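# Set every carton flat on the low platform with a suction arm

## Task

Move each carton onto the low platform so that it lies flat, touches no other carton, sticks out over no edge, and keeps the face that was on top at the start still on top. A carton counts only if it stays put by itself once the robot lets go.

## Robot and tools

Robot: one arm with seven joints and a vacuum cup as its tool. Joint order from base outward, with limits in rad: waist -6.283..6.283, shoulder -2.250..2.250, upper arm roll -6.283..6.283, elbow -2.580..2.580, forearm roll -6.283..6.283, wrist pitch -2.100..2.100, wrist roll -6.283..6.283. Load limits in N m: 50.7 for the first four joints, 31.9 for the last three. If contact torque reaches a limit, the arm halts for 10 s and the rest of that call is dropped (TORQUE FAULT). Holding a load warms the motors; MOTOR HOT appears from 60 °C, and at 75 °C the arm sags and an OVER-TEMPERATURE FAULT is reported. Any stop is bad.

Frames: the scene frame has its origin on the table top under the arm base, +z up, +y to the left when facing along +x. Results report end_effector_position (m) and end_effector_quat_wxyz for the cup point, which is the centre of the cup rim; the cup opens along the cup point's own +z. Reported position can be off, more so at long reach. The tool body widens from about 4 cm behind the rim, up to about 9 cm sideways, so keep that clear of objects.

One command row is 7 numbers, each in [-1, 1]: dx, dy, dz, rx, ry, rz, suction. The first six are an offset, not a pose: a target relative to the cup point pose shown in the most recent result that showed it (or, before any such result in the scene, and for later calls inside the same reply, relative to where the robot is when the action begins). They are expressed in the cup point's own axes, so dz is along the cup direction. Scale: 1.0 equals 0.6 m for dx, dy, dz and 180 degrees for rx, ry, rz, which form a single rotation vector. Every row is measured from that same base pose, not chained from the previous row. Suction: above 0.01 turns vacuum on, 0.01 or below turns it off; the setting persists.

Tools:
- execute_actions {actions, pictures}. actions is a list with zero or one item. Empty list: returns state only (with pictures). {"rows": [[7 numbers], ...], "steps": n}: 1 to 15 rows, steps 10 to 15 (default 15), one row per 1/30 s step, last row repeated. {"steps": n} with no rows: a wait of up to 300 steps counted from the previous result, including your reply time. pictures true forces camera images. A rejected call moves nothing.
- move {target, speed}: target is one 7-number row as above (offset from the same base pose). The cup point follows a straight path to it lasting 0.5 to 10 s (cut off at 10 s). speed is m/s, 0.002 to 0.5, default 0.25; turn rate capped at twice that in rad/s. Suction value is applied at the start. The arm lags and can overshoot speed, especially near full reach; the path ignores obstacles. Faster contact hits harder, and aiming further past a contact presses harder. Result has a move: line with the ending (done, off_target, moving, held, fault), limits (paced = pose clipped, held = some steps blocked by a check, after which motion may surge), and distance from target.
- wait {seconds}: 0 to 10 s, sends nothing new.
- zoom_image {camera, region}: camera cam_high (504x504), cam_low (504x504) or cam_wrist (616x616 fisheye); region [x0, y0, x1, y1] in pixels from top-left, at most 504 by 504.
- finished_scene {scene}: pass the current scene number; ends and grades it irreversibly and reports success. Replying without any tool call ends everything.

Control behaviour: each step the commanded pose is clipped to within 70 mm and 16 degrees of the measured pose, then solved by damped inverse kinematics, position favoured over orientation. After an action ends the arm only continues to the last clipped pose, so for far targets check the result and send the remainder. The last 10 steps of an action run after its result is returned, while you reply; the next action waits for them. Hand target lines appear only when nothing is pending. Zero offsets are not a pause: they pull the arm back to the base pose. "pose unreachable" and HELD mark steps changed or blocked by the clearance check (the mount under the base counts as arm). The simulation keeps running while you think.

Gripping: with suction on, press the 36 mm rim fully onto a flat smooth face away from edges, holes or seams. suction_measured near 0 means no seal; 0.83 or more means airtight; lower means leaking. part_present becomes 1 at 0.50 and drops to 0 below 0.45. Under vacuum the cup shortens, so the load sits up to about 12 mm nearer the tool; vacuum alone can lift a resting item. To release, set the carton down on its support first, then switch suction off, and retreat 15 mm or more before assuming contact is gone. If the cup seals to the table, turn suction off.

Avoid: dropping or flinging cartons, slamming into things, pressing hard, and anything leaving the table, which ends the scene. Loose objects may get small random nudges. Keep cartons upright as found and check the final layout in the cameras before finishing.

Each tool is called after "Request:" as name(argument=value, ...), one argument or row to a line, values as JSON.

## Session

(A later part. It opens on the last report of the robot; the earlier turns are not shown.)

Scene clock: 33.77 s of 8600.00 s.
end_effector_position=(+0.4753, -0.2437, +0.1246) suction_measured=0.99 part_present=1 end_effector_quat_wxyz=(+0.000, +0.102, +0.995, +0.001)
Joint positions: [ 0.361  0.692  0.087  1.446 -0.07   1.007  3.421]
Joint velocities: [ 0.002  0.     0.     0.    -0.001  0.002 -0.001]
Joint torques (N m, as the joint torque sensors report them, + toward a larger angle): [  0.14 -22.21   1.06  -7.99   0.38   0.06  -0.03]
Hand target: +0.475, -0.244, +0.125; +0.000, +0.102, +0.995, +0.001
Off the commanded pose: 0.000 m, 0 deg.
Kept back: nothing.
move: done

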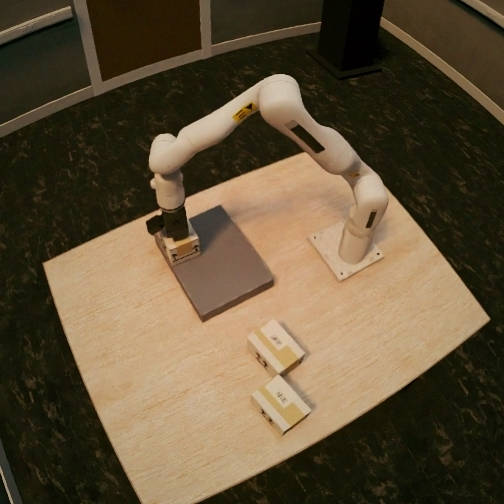

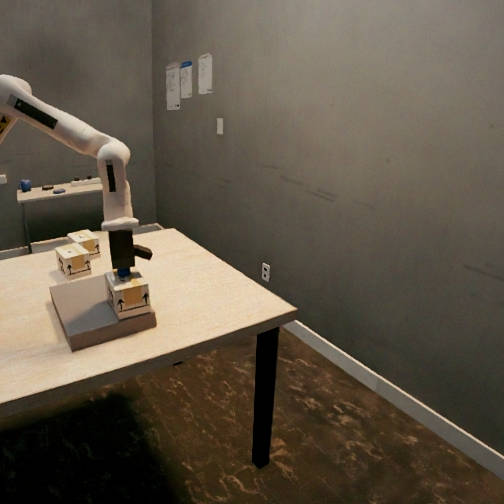

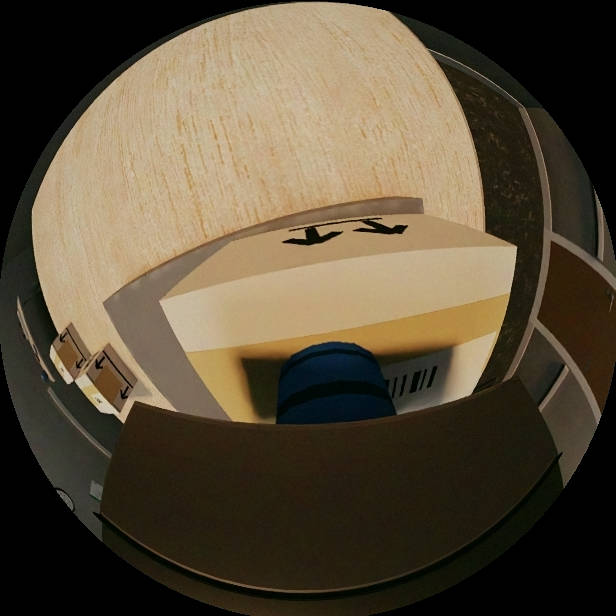

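Request:
move(
  target=[0, 0, 0.01, 0, 0, 0, 1],
  speed=0.015,
)

Scene clock: 34.97 s of 8600.00 s.
end_effector_position=(+0.4763, -0.2442, +0.1212) suction_measured=0.99 part_present=1 end_effector_quat_wxyz=(+0.003, +0.102, +0.995, +0.000)
Joint positions: [ 0.362  0.695  0.086  1.451 -0.07   0.993  3.421]
Joint velocities: [ 0.001 -0.    -0.001 -0.    -0.     0.002  0.   ]
Joint torques (N m, as the joint torque sensors report them, + toward a larger angle): [  0.21 -19.06   0.59  -6.87   0.24  -0.39   0.01]
Hand target: +0.475, -0.244, +0.119; +0.000, +0.102, +0.995, +0.001
Off the commanded pose: 0.003 m, 0 deg.
Kept back: nothing.
move: done

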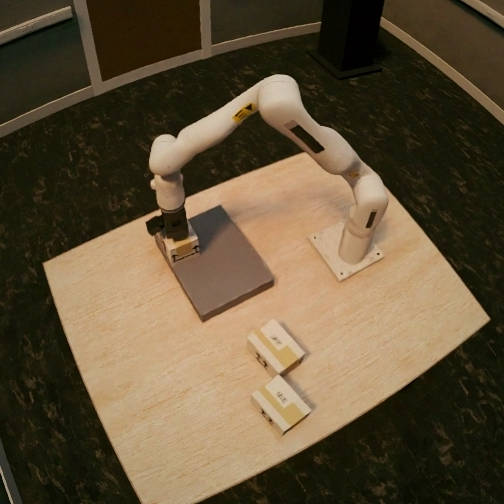

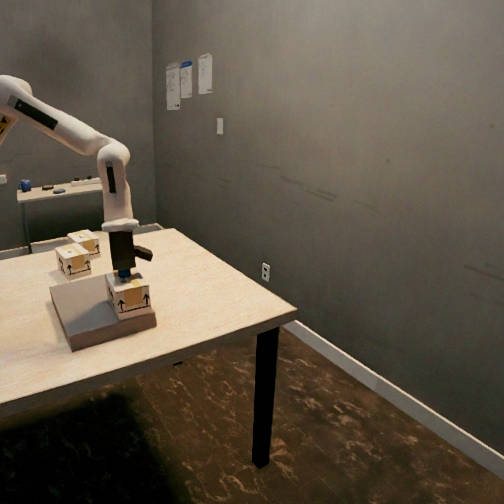

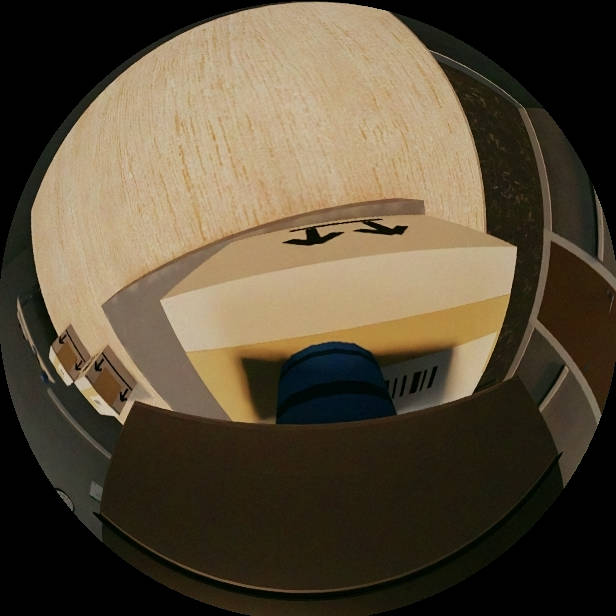

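Contact made at z≈0.1212 (torque changed). Let me check the views before releasing.

Request:
zoom_image(
  camera="cam_low",
  region=[40, 255, 170, 355],
)

Request:
zoom_image(
  camera="cam_high",
  region=[140, 190, 240, 290],
)

Region (40, 255, 170, 355) of cam_low's 504x504 image, scaled by 3.877, with more detail than that image has; it fills the top 388 rows of this view, and the rest is white.

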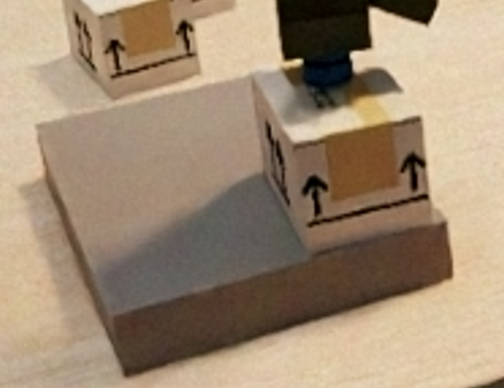

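Region (140, 190, 240, 290) of cam_high's 504x504 image, scaled by 5.040, with more detail than that image has.

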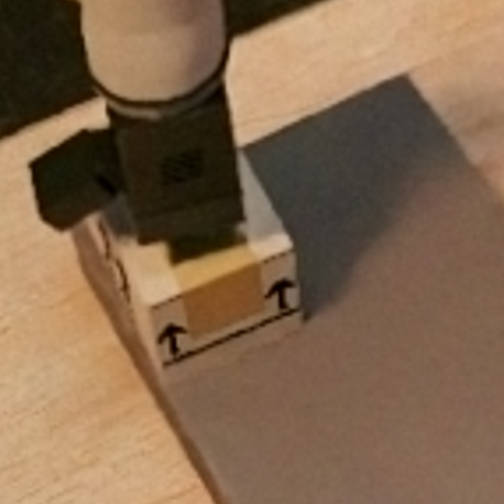

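Request:
move(
  target=[0, 0, -0.0133, 0, 0, 0, 1],
  speed=0.03,
)

Request:
move(
  target=[0.004, 0.0196, 0, 0, 0, 0, 1],
  speed=0.03,
)

Scene clock: 36.57 s of 8600.00 s.
end_effector_position=(+0.4763, -0.2442, +0.1292) suction_measured=0.99 part_present=1 end_effector_quat_wxyz=(+0.003, +0.102, +0.995, +0.000)
Joint positions: [ 0.361  0.685  0.087  1.442 -0.069  1.013  3.421]
Joint velocities: [ 0.001 -0.001 -0.     0.002 -0.001  0.001 -0.001]
Joint torques (N m, as the joint torque sensors report them, + toward a larger angle): [  0.32 -22.18   1.09  -8.07   0.31   0.11   0.11]
Hand target: +0.476, -0.244, +0.129; +0.003, +0.102, +0.995, +0.000
Off the commanded pose: 0.000 m, 0 deg.
Kept back: nothing.
move: done

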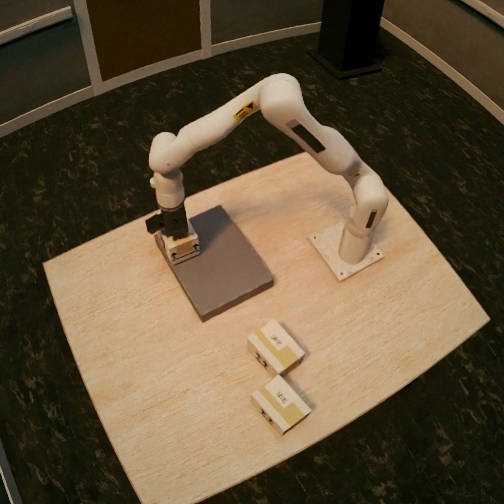

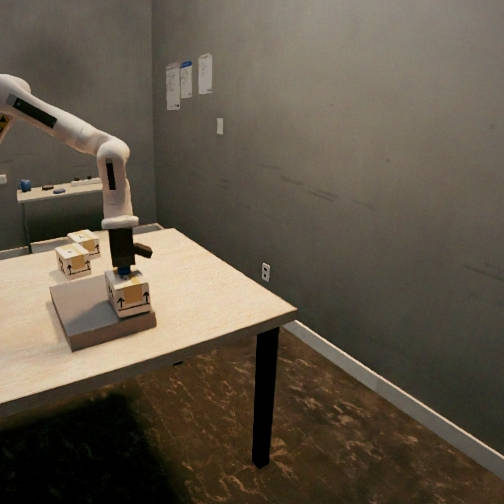

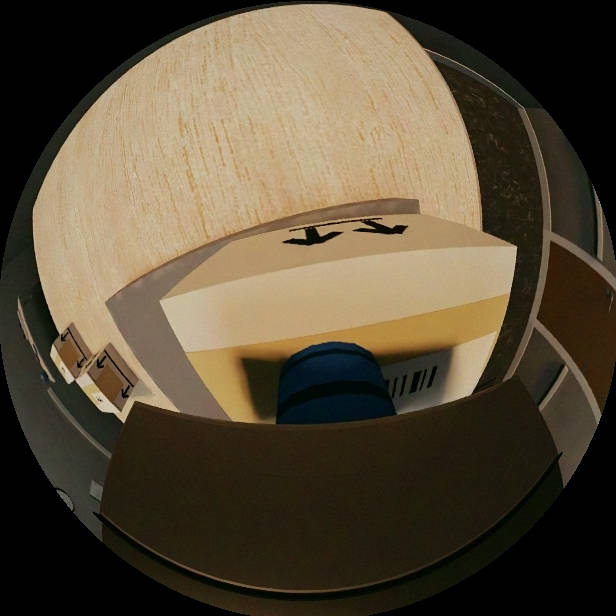

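Scene clock: 37.27 s of 8600.00 s.
end_effector_position=(+0.4762, -0.2323, +0.1291) suction_measured=0.99 part_present=1 end_effector_quat_wxyz=(+0.003, +0.102, +0.995, +0.000)
Joint positions: [ 0.34   0.674  0.087  1.464 -0.069  1.002  3.4  ]
Joint velocities: [-0.002 -0.001 -0.001  0.002  0.001 -0.002 -0.001]
Joint torques (N m, as the joint torque sensors report them, + toward a larger angle): [  0.42 -21.48   0.83  -7.85   0.36  -0.05   0.03]
Hand target: +0.476, -0.232, +0.129; +0.003, +0.102, +0.995, +0.000
Off the commanded pose: 0.000 m, 0 deg.
Kept back: nothing.
move: done

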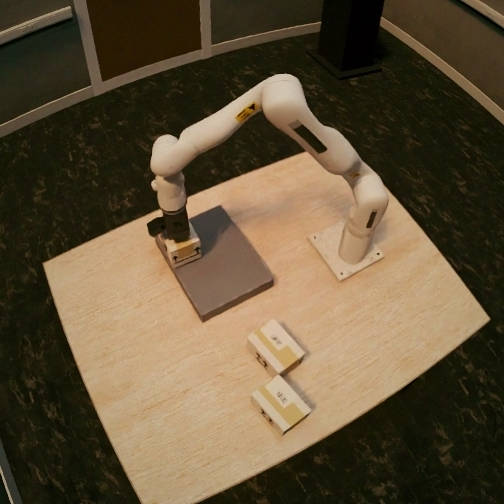

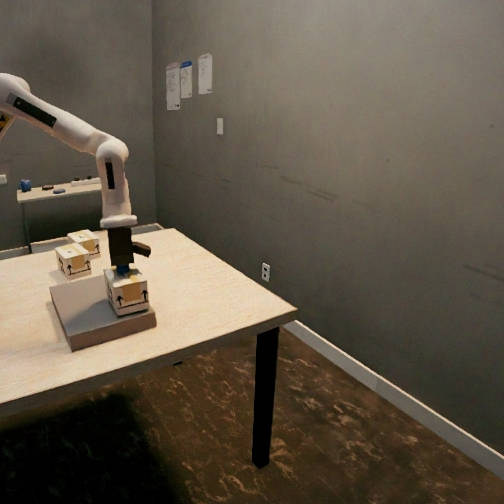

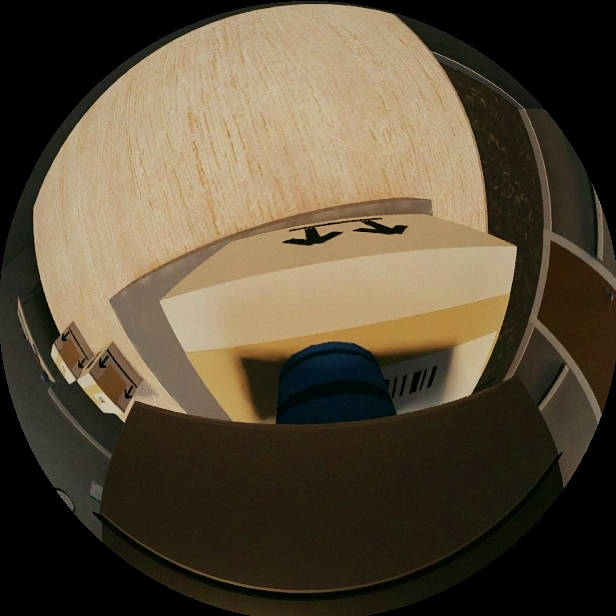

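Now lower to contact (≈0.1212): 9 mm down slowly.

Request:
move(
  target=[0, 0, 0.0155, 0, 0, 0, 1],
  speed=0.015,
)

Request:
zoom_image(
  camera="cam_low",
  region=[40, 255, 170, 355],
)

Scene clock: 38.40 s of 8600.00 s.
end_effector_position=(+0.4768, -0.2326, +0.1213) suction_measured=0.99 part_present=1 end_effector_quat_wxyz=(+0.004, +0.102, +0.995, +0.000)
Joint positions: [ 0.341  0.684  0.086  1.474 -0.07   0.98   3.401]
Joint velocities: [ 0.001 -0.001  0.    -0.     0.001 -0.001  0.001]
Joint torques (N m, as the joint torque sensors report them, + toward a larger angle): [  0.44 -20.14   0.88  -7.47   0.21  -0.18   0.07]
Hand target: +0.476, -0.232, +0.120; +0.003, +0.102, +0.995, +0.000
Off the commanded pose: 0.002 m, 0 deg.
Kept back: nothing.
move: done

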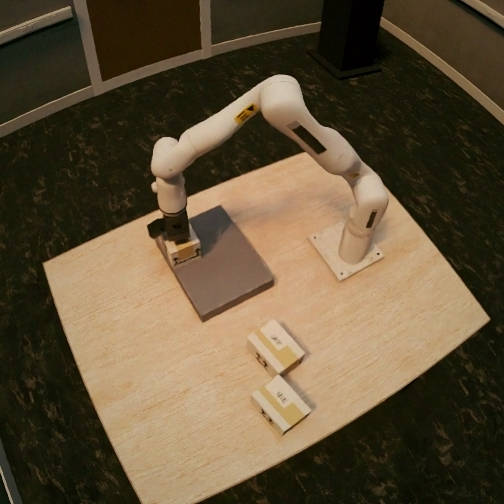

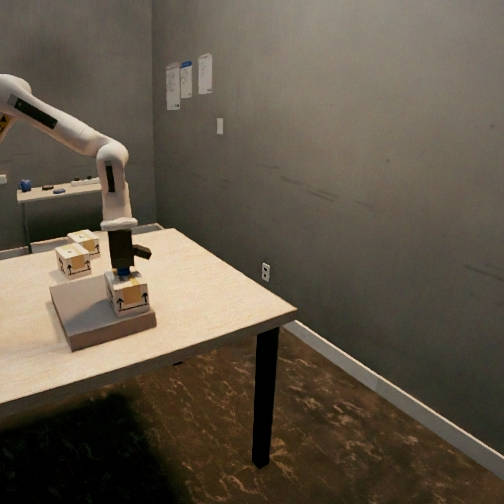

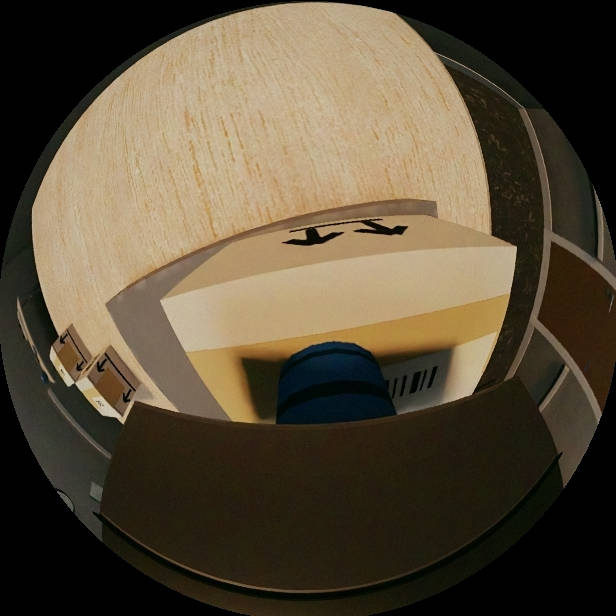

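Region (40, 255, 170, 355) of cam_low's 504x504 image, scaled by 3.877, with more detail than that image has; it fills the top 388 rows of this view, and the rest is white.

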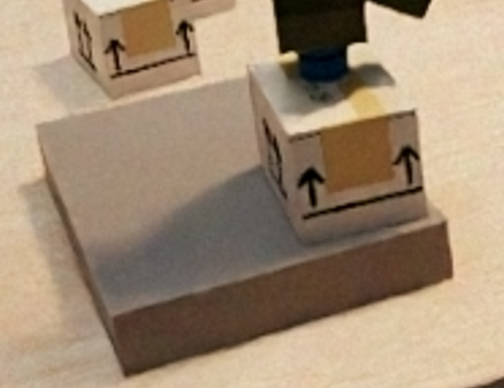

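Request:
zoom_image(
  camera="cam_low",
  region=[95, 265, 165, 335],
)

Region (95, 265, 165, 335) of cam_low's 504x504 image, scaled by 7.200, with more detail than that image has.

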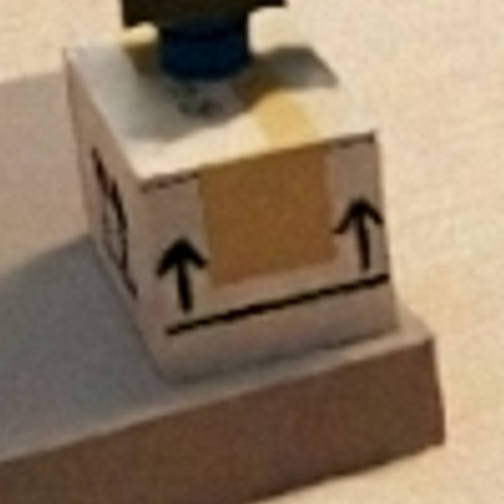

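Request:
move(
  target=[0, 0, -0.1, 0, 0, 0, 0],
  speed=0.06,
)

Scene clock: 43.40 s of 8600.00 s.
end_effector_position=(+0.4763, -0.2323, +0.1813) suction_measured=0.01 part_present=0 end_effector_quat_wxyz=(+0.004, +0.102, +0.995, +0.000)
Joint positions: [ 0.336  0.613  0.094  1.392 -0.064  1.133  3.396]
Joint velocities: [-0.002 -0.001 -0.     0.001  0.     0.001  0.   ]
Joint torques (N m, as the joint torque sensors report them, + toward a larger angle): [  0.16 -19.05   0.62  -7.66   0.31   0.07   0.04]
Hand target: +0.476, -0.232, +0.181; +0.004, +0.102, +0.995, +0.000
Off the commanded pose: 0.000 m, 0 deg.
Kept back: nothing.
After step 90, 0.73 s passed at rest.
move: done

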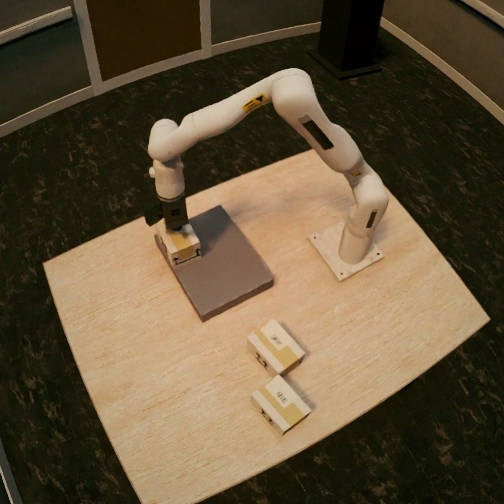

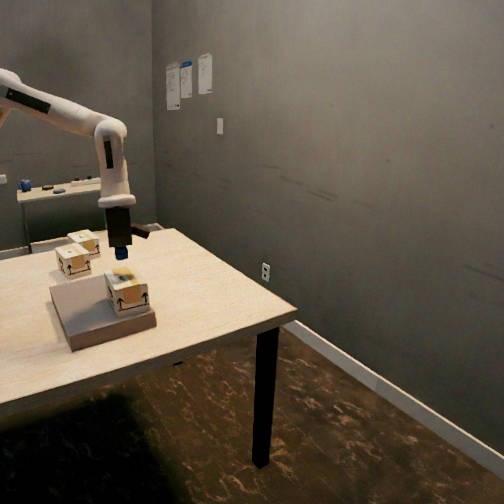

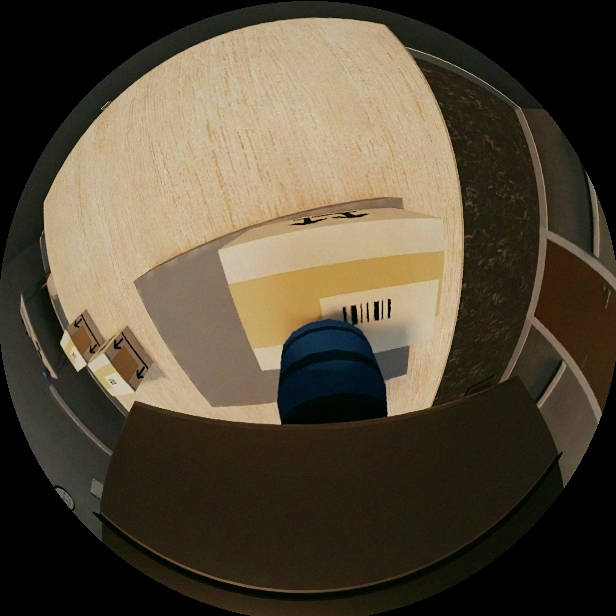

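Request:
move(
  target=[0.2633, 0.6647, -0.015, 0, 0, -0.06, 0],
  speed=0.3,
)

Scene clock: 48.03 s of 8600.00 s.
end_effector_position=(+0.4014, +0.1892, +0.1883) suction_measured=0.01 part_present=0 end_effector_quat_wxyz=(+0.003, +0.008, +1.000, -0.002)
Joint positions: [-0.461  0.424 -0.08   1.69   0.044  1.024  2.587]
Joint velocities: [-0.007  0.003 -0.009 -0.001  0.004  0.    -0.003]
Joint torques (N m, as the joint torque sensors report them, + toward a larger angle): [  0.77 -15.59   0.28  -7.36   0.22   0.02  -0.16]
Hand target: +0.401, +0.190, +0.188; +0.003, +0.008, +1.000, -0.002
Off the commanded pose: 0.002 m, 0 deg.
Kept back: nothing.
move: done

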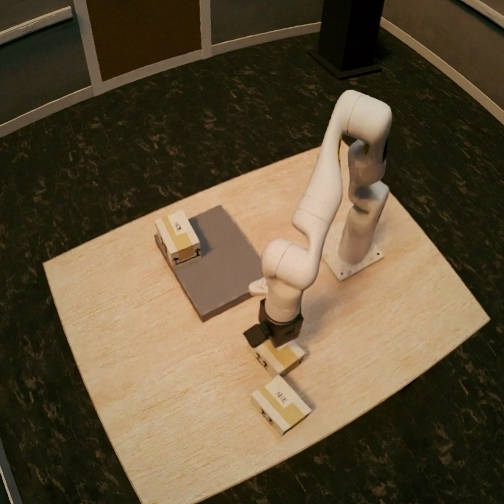

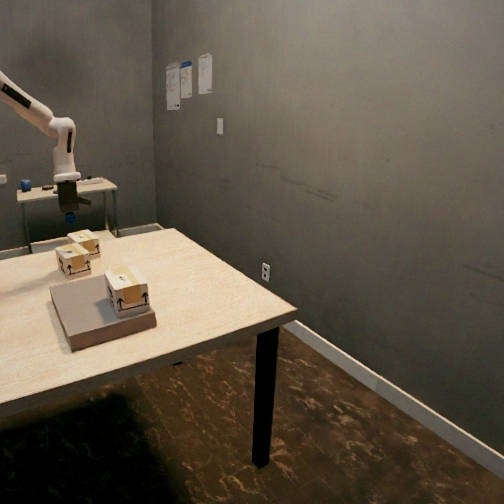

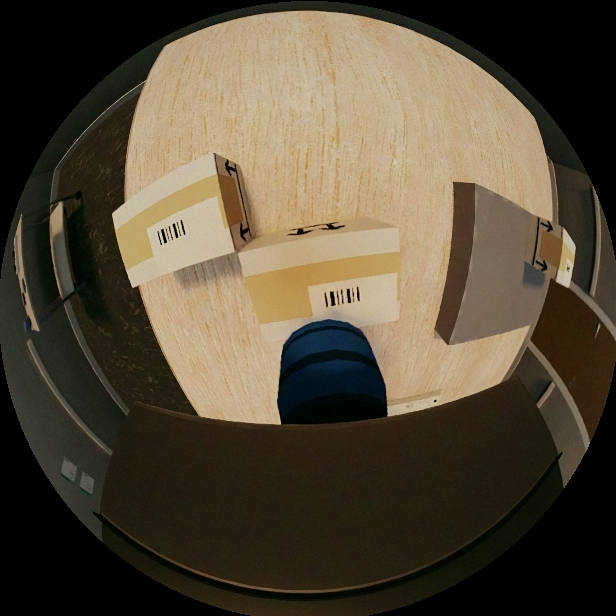

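Request:
move(
  target=[0.0227, -0.015, 0.1, 0, 0, 0, 1],
  speed=0.15,
)

Scene clock: 53.30 s of 8600.00 s.
end_effector_position=(+0.3883, +0.1802, +0.1283) suction_measured=0.01 part_present=0 end_effector_quat_wxyz=(+0.003, +0.008, +1.000, -0.002)
Joint positions: [-0.458  0.481 -0.078  1.832  0.056  0.827  2.578]
Joint velocities: [0.001 0.002 0.    0.    0.    0.    0.001]
Joint torques (N m, as the joint torque sensors report them, + toward a larger angle): [  0.16 -15.98   0.04  -6.47   0.25   0.19  -0.08]
Hand target: +0.388, +0.180, +0.128; +0.003, +0.008, +1.000, -0.002
Off the commanded pose: 0.000 m, 0 deg.
Kept back: nothing.
After step 90, 1.50 s passed at rest.
move: done

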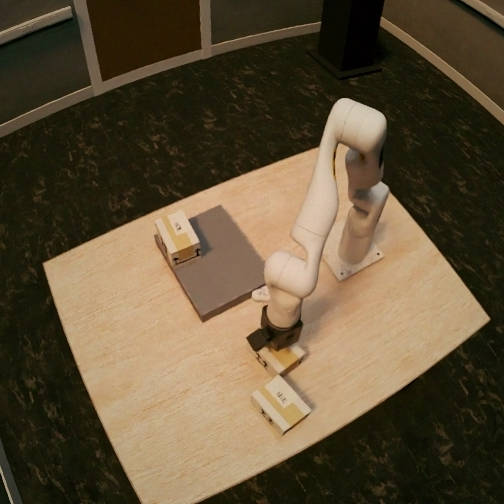

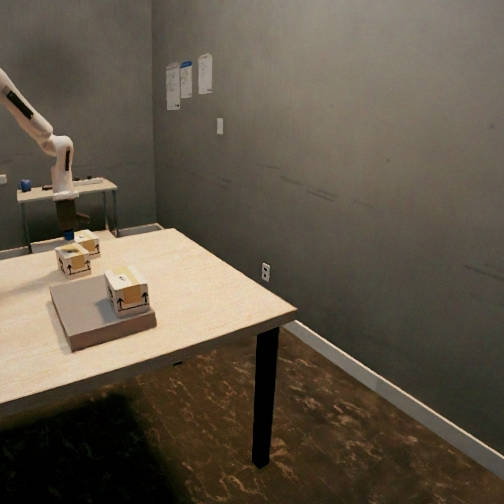

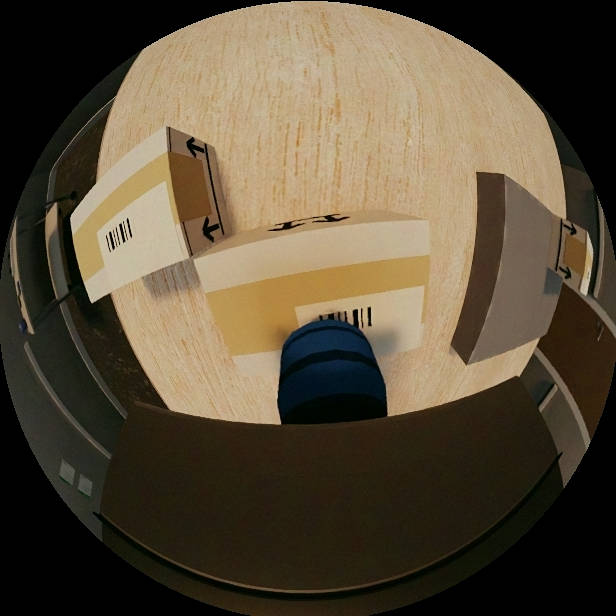

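Request:
move(
  target=[0, 0, 0.058, 0, 0, 0, 1],
  speed=0.06,
)

Request:
move(
  target=[0, 0, 0.02, 0, 0, 0, 1],
  speed=0.015,
)

Scene clock: 55.10 s of 8600.00 s.
end_effector_position=(+0.3887, +0.1800, +0.0936) suction_measured=0.01 part_present=0 end_effector_quat_wxyz=(+0.003, +0.009, +1.000, -0.002)
Joint positions: [-0.461  0.542 -0.074  1.87   0.065  0.727  2.57 ]
Joint velocities: [ 0.     0.003 -0.001  0.001 -0.001 -0.001 -0.001]
Joint torques (N m, as the joint torque sensors report them, + toward a larger angle): [  0.24 -16.7    0.11  -5.57   0.26   0.12  -0.01]
Hand target: +0.389, +0.180, +0.093; +0.003, +0.009, +1.000, -0.002
Off the commanded pose: 0.000 m, 0 deg.
Kept back: nothing.
move: done

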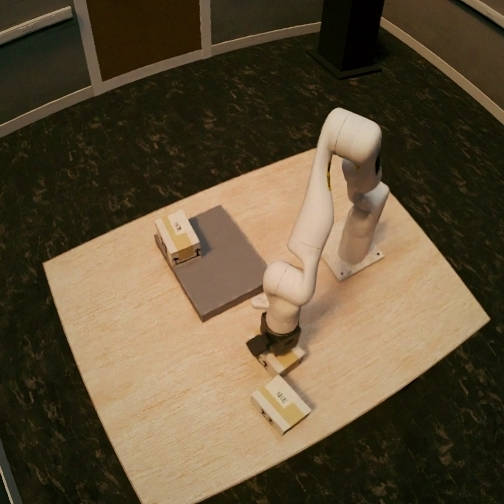

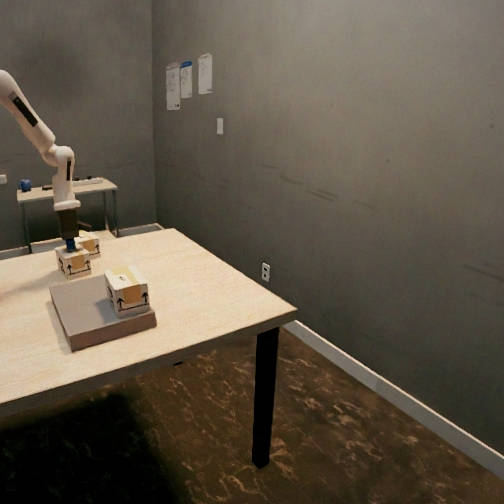

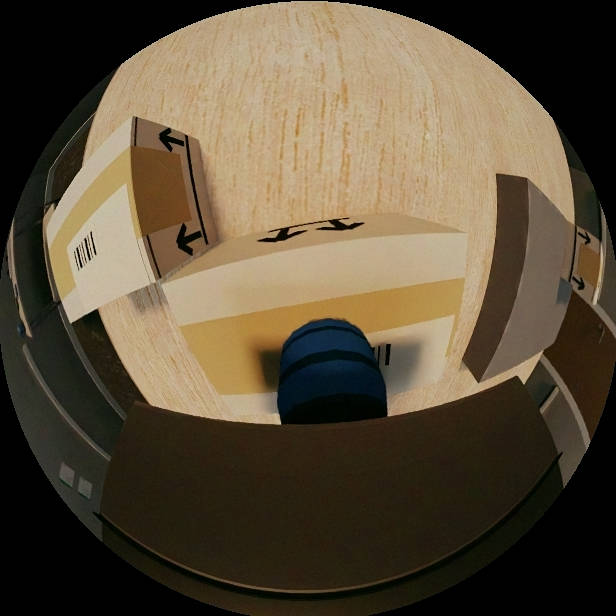

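Scene clock: 56.13 s of 8600.00 s.
end_effector_position=(+0.3888, +0.1800, +0.0816) suction_measured=0.99 part_present=1 end_effector_quat_wxyz=(+0.003, +0.009, +1.000, -0.002)
Joint positions: [-0.462  0.565 -0.072  1.881  0.068  0.693  2.567]
Joint velocities: [ 0.001  0.002  0.001  0.001 -0.    -0.    -0.   ]
Joint torques (N m, as the joint torque sensors report them, + toward a larger angle): [  0.17 -18.59   0.11  -6.25   0.2    0.2    0.  ]
Hand target: +0.389, +0.180, +0.082; +0.003, +0.009, +1.000, -0.002
Off the commanded pose: 0.000 m, 0 deg.
Kept back: nothing.
move: done

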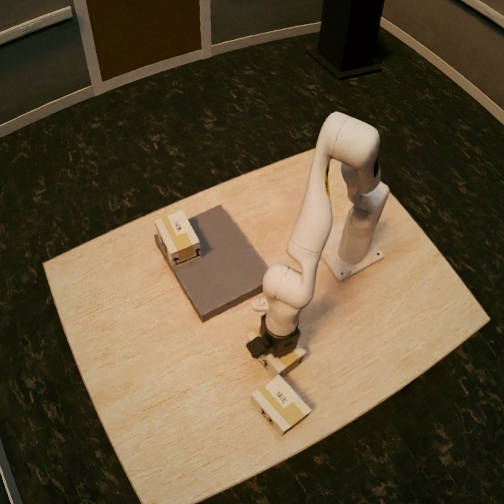

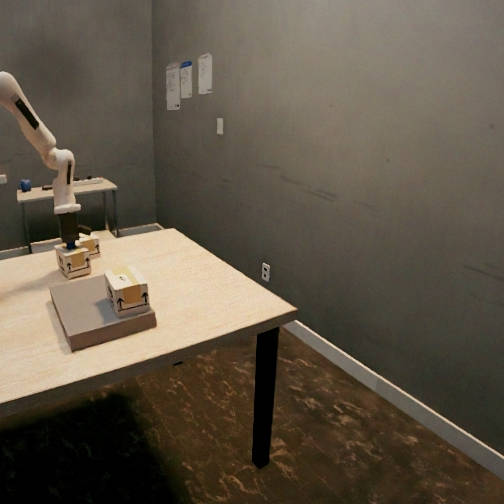

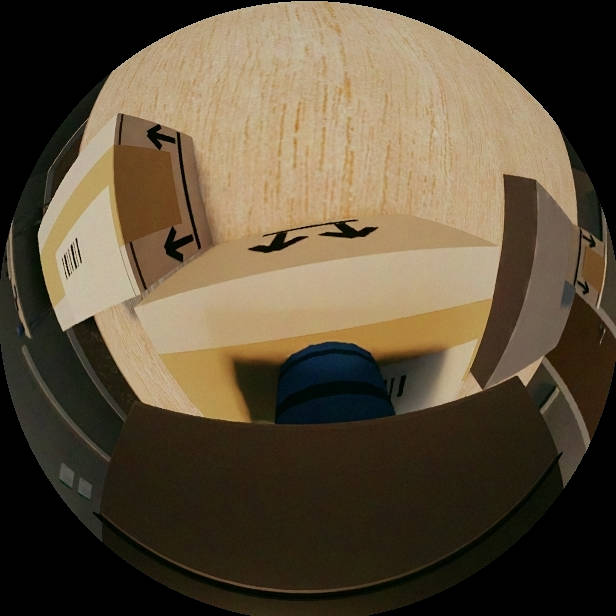

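Request:
move(
  target=[0, 0, -0.25, 0, 0, 0, 1],
  speed=0.15,
)

Scene clock: 57.70 s of 8600.00 s.
end_effector_position=(+0.3874, +0.1806, +0.2316) suction_measured=0.99 part_present=1 end_effector_quat_wxyz=(+0.003, +0.008, +1.000, -0.001)
Joint positions: [-0.456  0.341 -0.081  1.665  0.035  1.132  2.596]
Joint velocities: [-0.    -0.002 -0.    -0.002 -0.    -0.001 -0.001]
Joint torques (N m, as the joint torque sensors report them, + toward a larger angle): [  0.22 -16.99   0.1   -9.02   0.21   0.22   0.18]
Hand target: +0.387, +0.181, +0.232; +0.003, +0.008, +1.000, -0.001
Off the commanded pose: 0.001 m, 0 deg.
Kept back: nothing.
move: done

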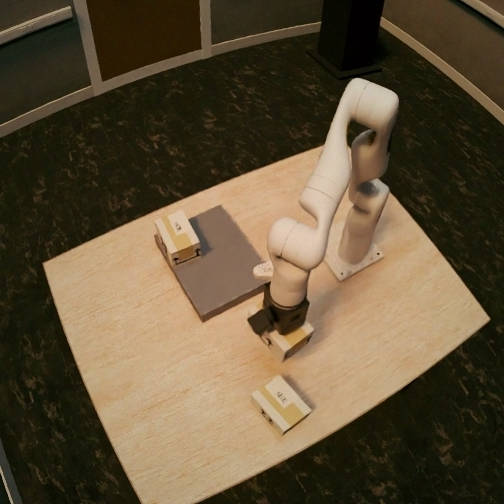

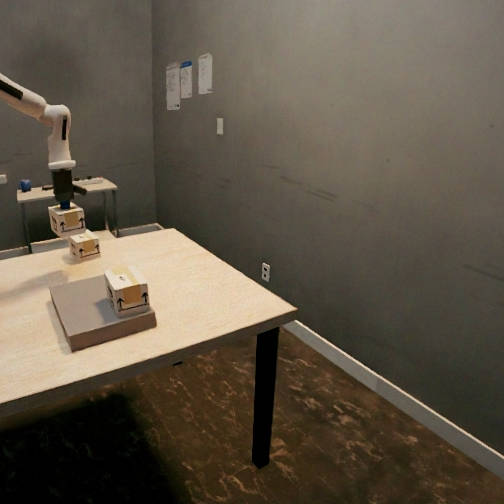

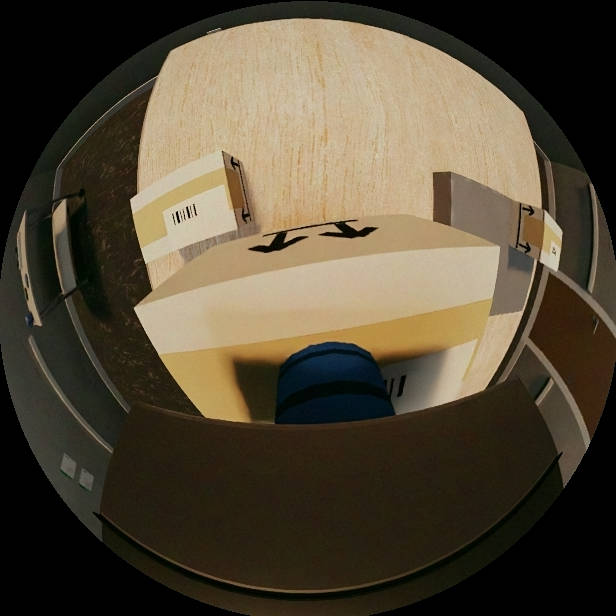

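Request:
move(
  target=[0.042, -0.702, -0.05, 0, 0, 0.06, 1],
  speed=0.3,
)

Scene clock: 60.80 s of 8600.00 s.
end_effector_position=(+0.3565, -0.2391, +0.2631) suction_measured=0.99 part_present=1 end_effector_quat_wxyz=(+0.005, +0.102, +0.995, +0.000)
Joint positions: [ 0.326  0.319  0.264  1.605 -0.093  1.222  3.565]
Joint velocities: [ 0.007  0.009  0.01  -0.001 -0.001  0.001  0.002]
Joint torques (N m, as the joint torque sensors report them, + toward a larger angle): [  0.36 -16.31   1.49  -9.59   0.42  -0.03  -0.1 ]
Hand target: +0.356, -0.240, +0.263; +0.004, +0.102, +0.995, +0.000
Off the commanded pose: 0.002 m, 0 deg.
Kept back: nothing.
move: done

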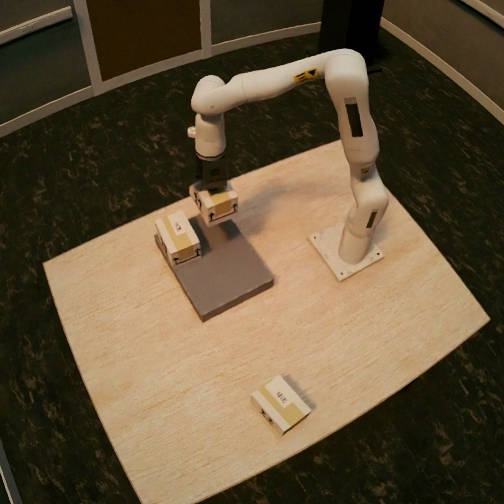

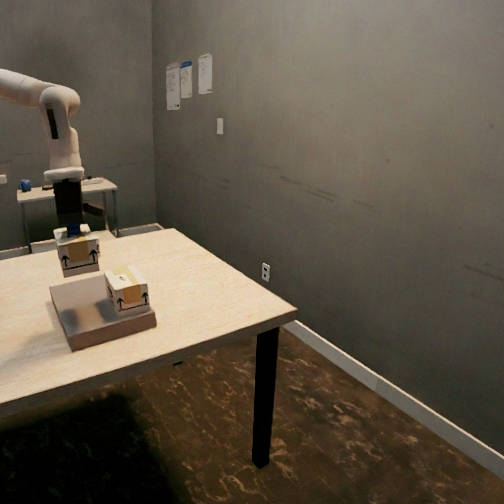

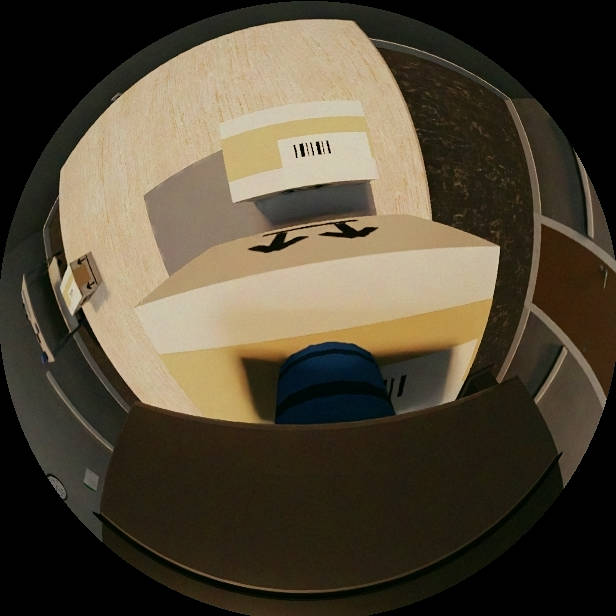

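Request:
move(
  target=[-0.0136, 0, 0.172, 0, 0, 0, 1],
  speed=0.1,
)

Request:
zoom_image(
  camera="cam_low",
  region=[40, 235, 170, 355],
)

Request:
zoom_image(
  camera="cam_high",
  region=[140, 170, 290, 330],
)

Scene clock: 62.70 s of 8600.00 s.
end_effector_position=(+0.3655, -0.2411, +0.1601) suction_measured=0.99 part_present=1 end_effector_quat_wxyz=(+0.005, +0.102, +0.995, +0.000)
Joint positions: [ 0.345  0.456  0.238  1.767 -0.137  0.926  3.597]
Joint velocities: [-0.     0.003  0.002 -0.001  0.    -0.002  0.001]
Joint torques (N m, as the joint torque sensors report them, + toward a larger angle): [ -0.08 -17.84   1.26  -7.89   0.21   0.07   0.04]
Hand target: +0.365, -0.241, +0.160; +0.005, +0.102, +0.995, +0.000
Off the commanded pose: 0.000 m, 0 deg.
Kept back: nothing.
move: done

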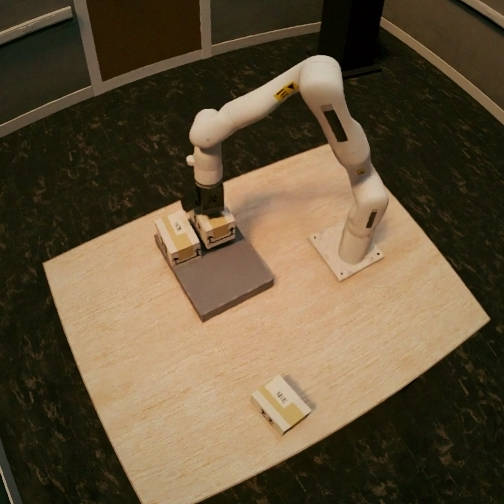

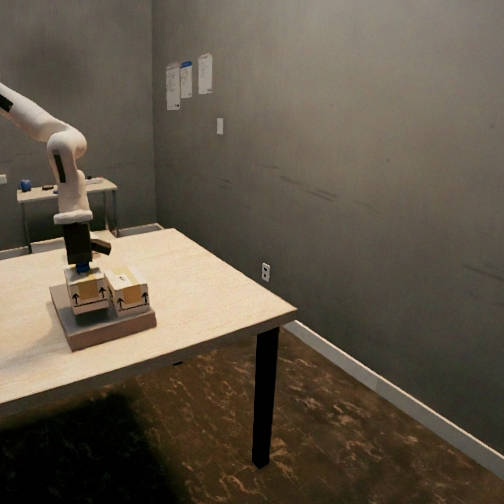

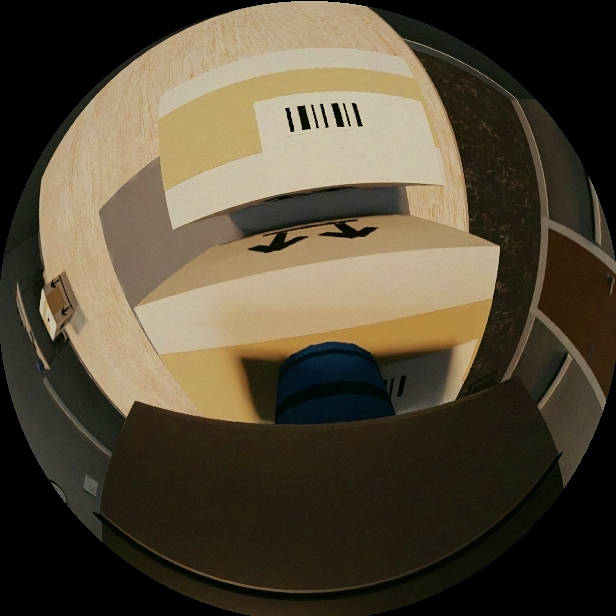

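Region (40, 235, 170, 355) of cam_low's 504x504 image, scaled by 3.877, with more detail than that image has; it fills the top 465 rows of this view, and the rest is white.

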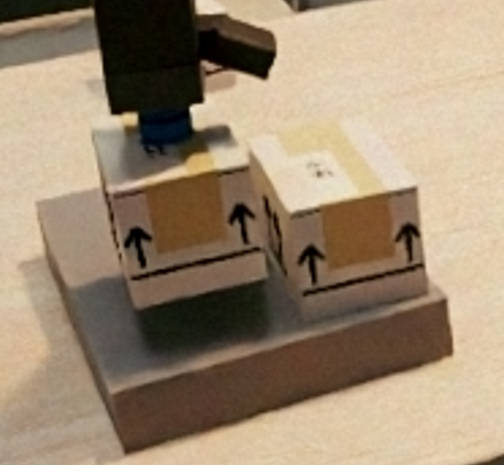

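Region (140, 170, 290, 330) of cam_high's 504x504 image, scaled by 3.150, with more detail than that image has; it fills the left 472 columns of this view, and the rest is white.

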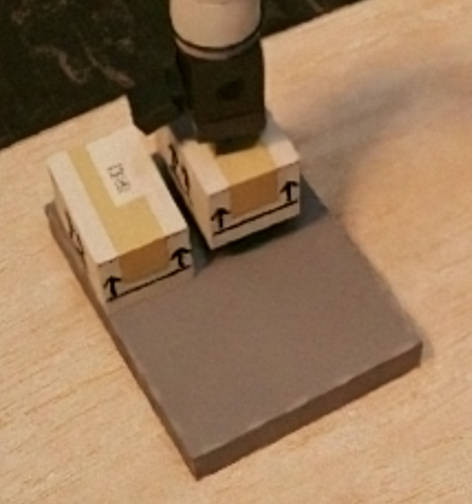

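Request:
move(
  target=[-0.0163, 0.0033, 0.0418, 0, 0, 0, 1],
  speed=0.05,
)

Request:
zoom_image(
  camera="cam_low",
  region=[40, 235, 170, 355],
)

Scene clock: 64.63 s of 8600.00 s.
end_effector_position=(+0.3758, -0.2413, +0.1352) suction_measured=0.99 part_present=1 end_effector_quat_wxyz=(+0.005, +0.102, +0.995, +0.000)
Joint positions: [ 0.344  0.51   0.227  1.773 -0.152  0.868  3.597]
Joint velocities: [-0.     0.002  0.     0.001 -0.    -0.     0.   ]
Joint torques (N m, as the joint torque sensors report them, + toward a larger angle): [  0.19 -18.26   1.42  -7.66   0.27   0.12   0.04]
Hand target: +0.376, -0.241, +0.135; +0.005, +0.102, +0.995, +0.000
Off the commanded pose: 0.000 m, 0 deg.
Kept back: nothing.
move: done

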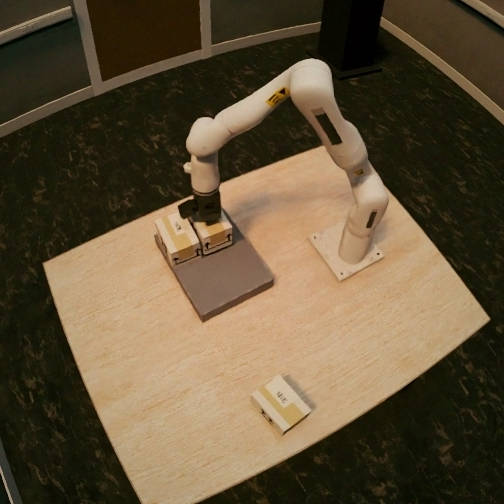

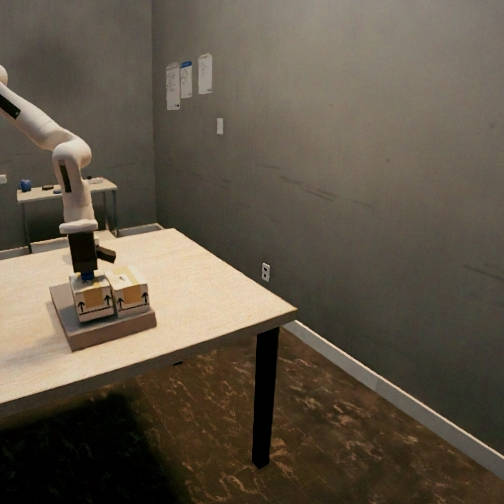

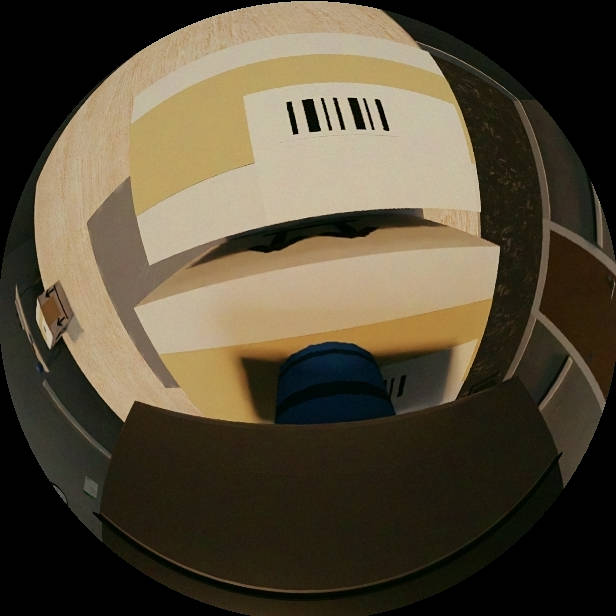

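Region (40, 235, 170, 355) of cam_low's 504x504 image, scaled by 3.877, with more detail than that image has; it fills the top 465 rows of this view, and the rest is white.

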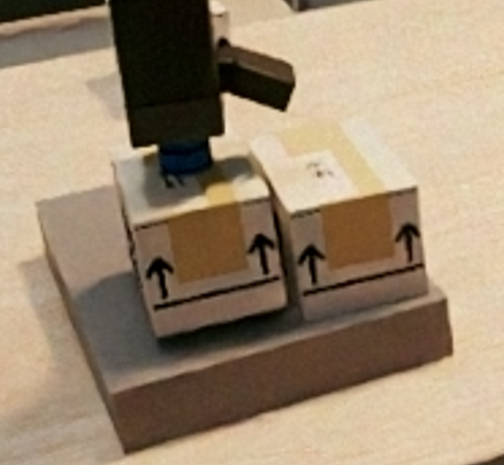

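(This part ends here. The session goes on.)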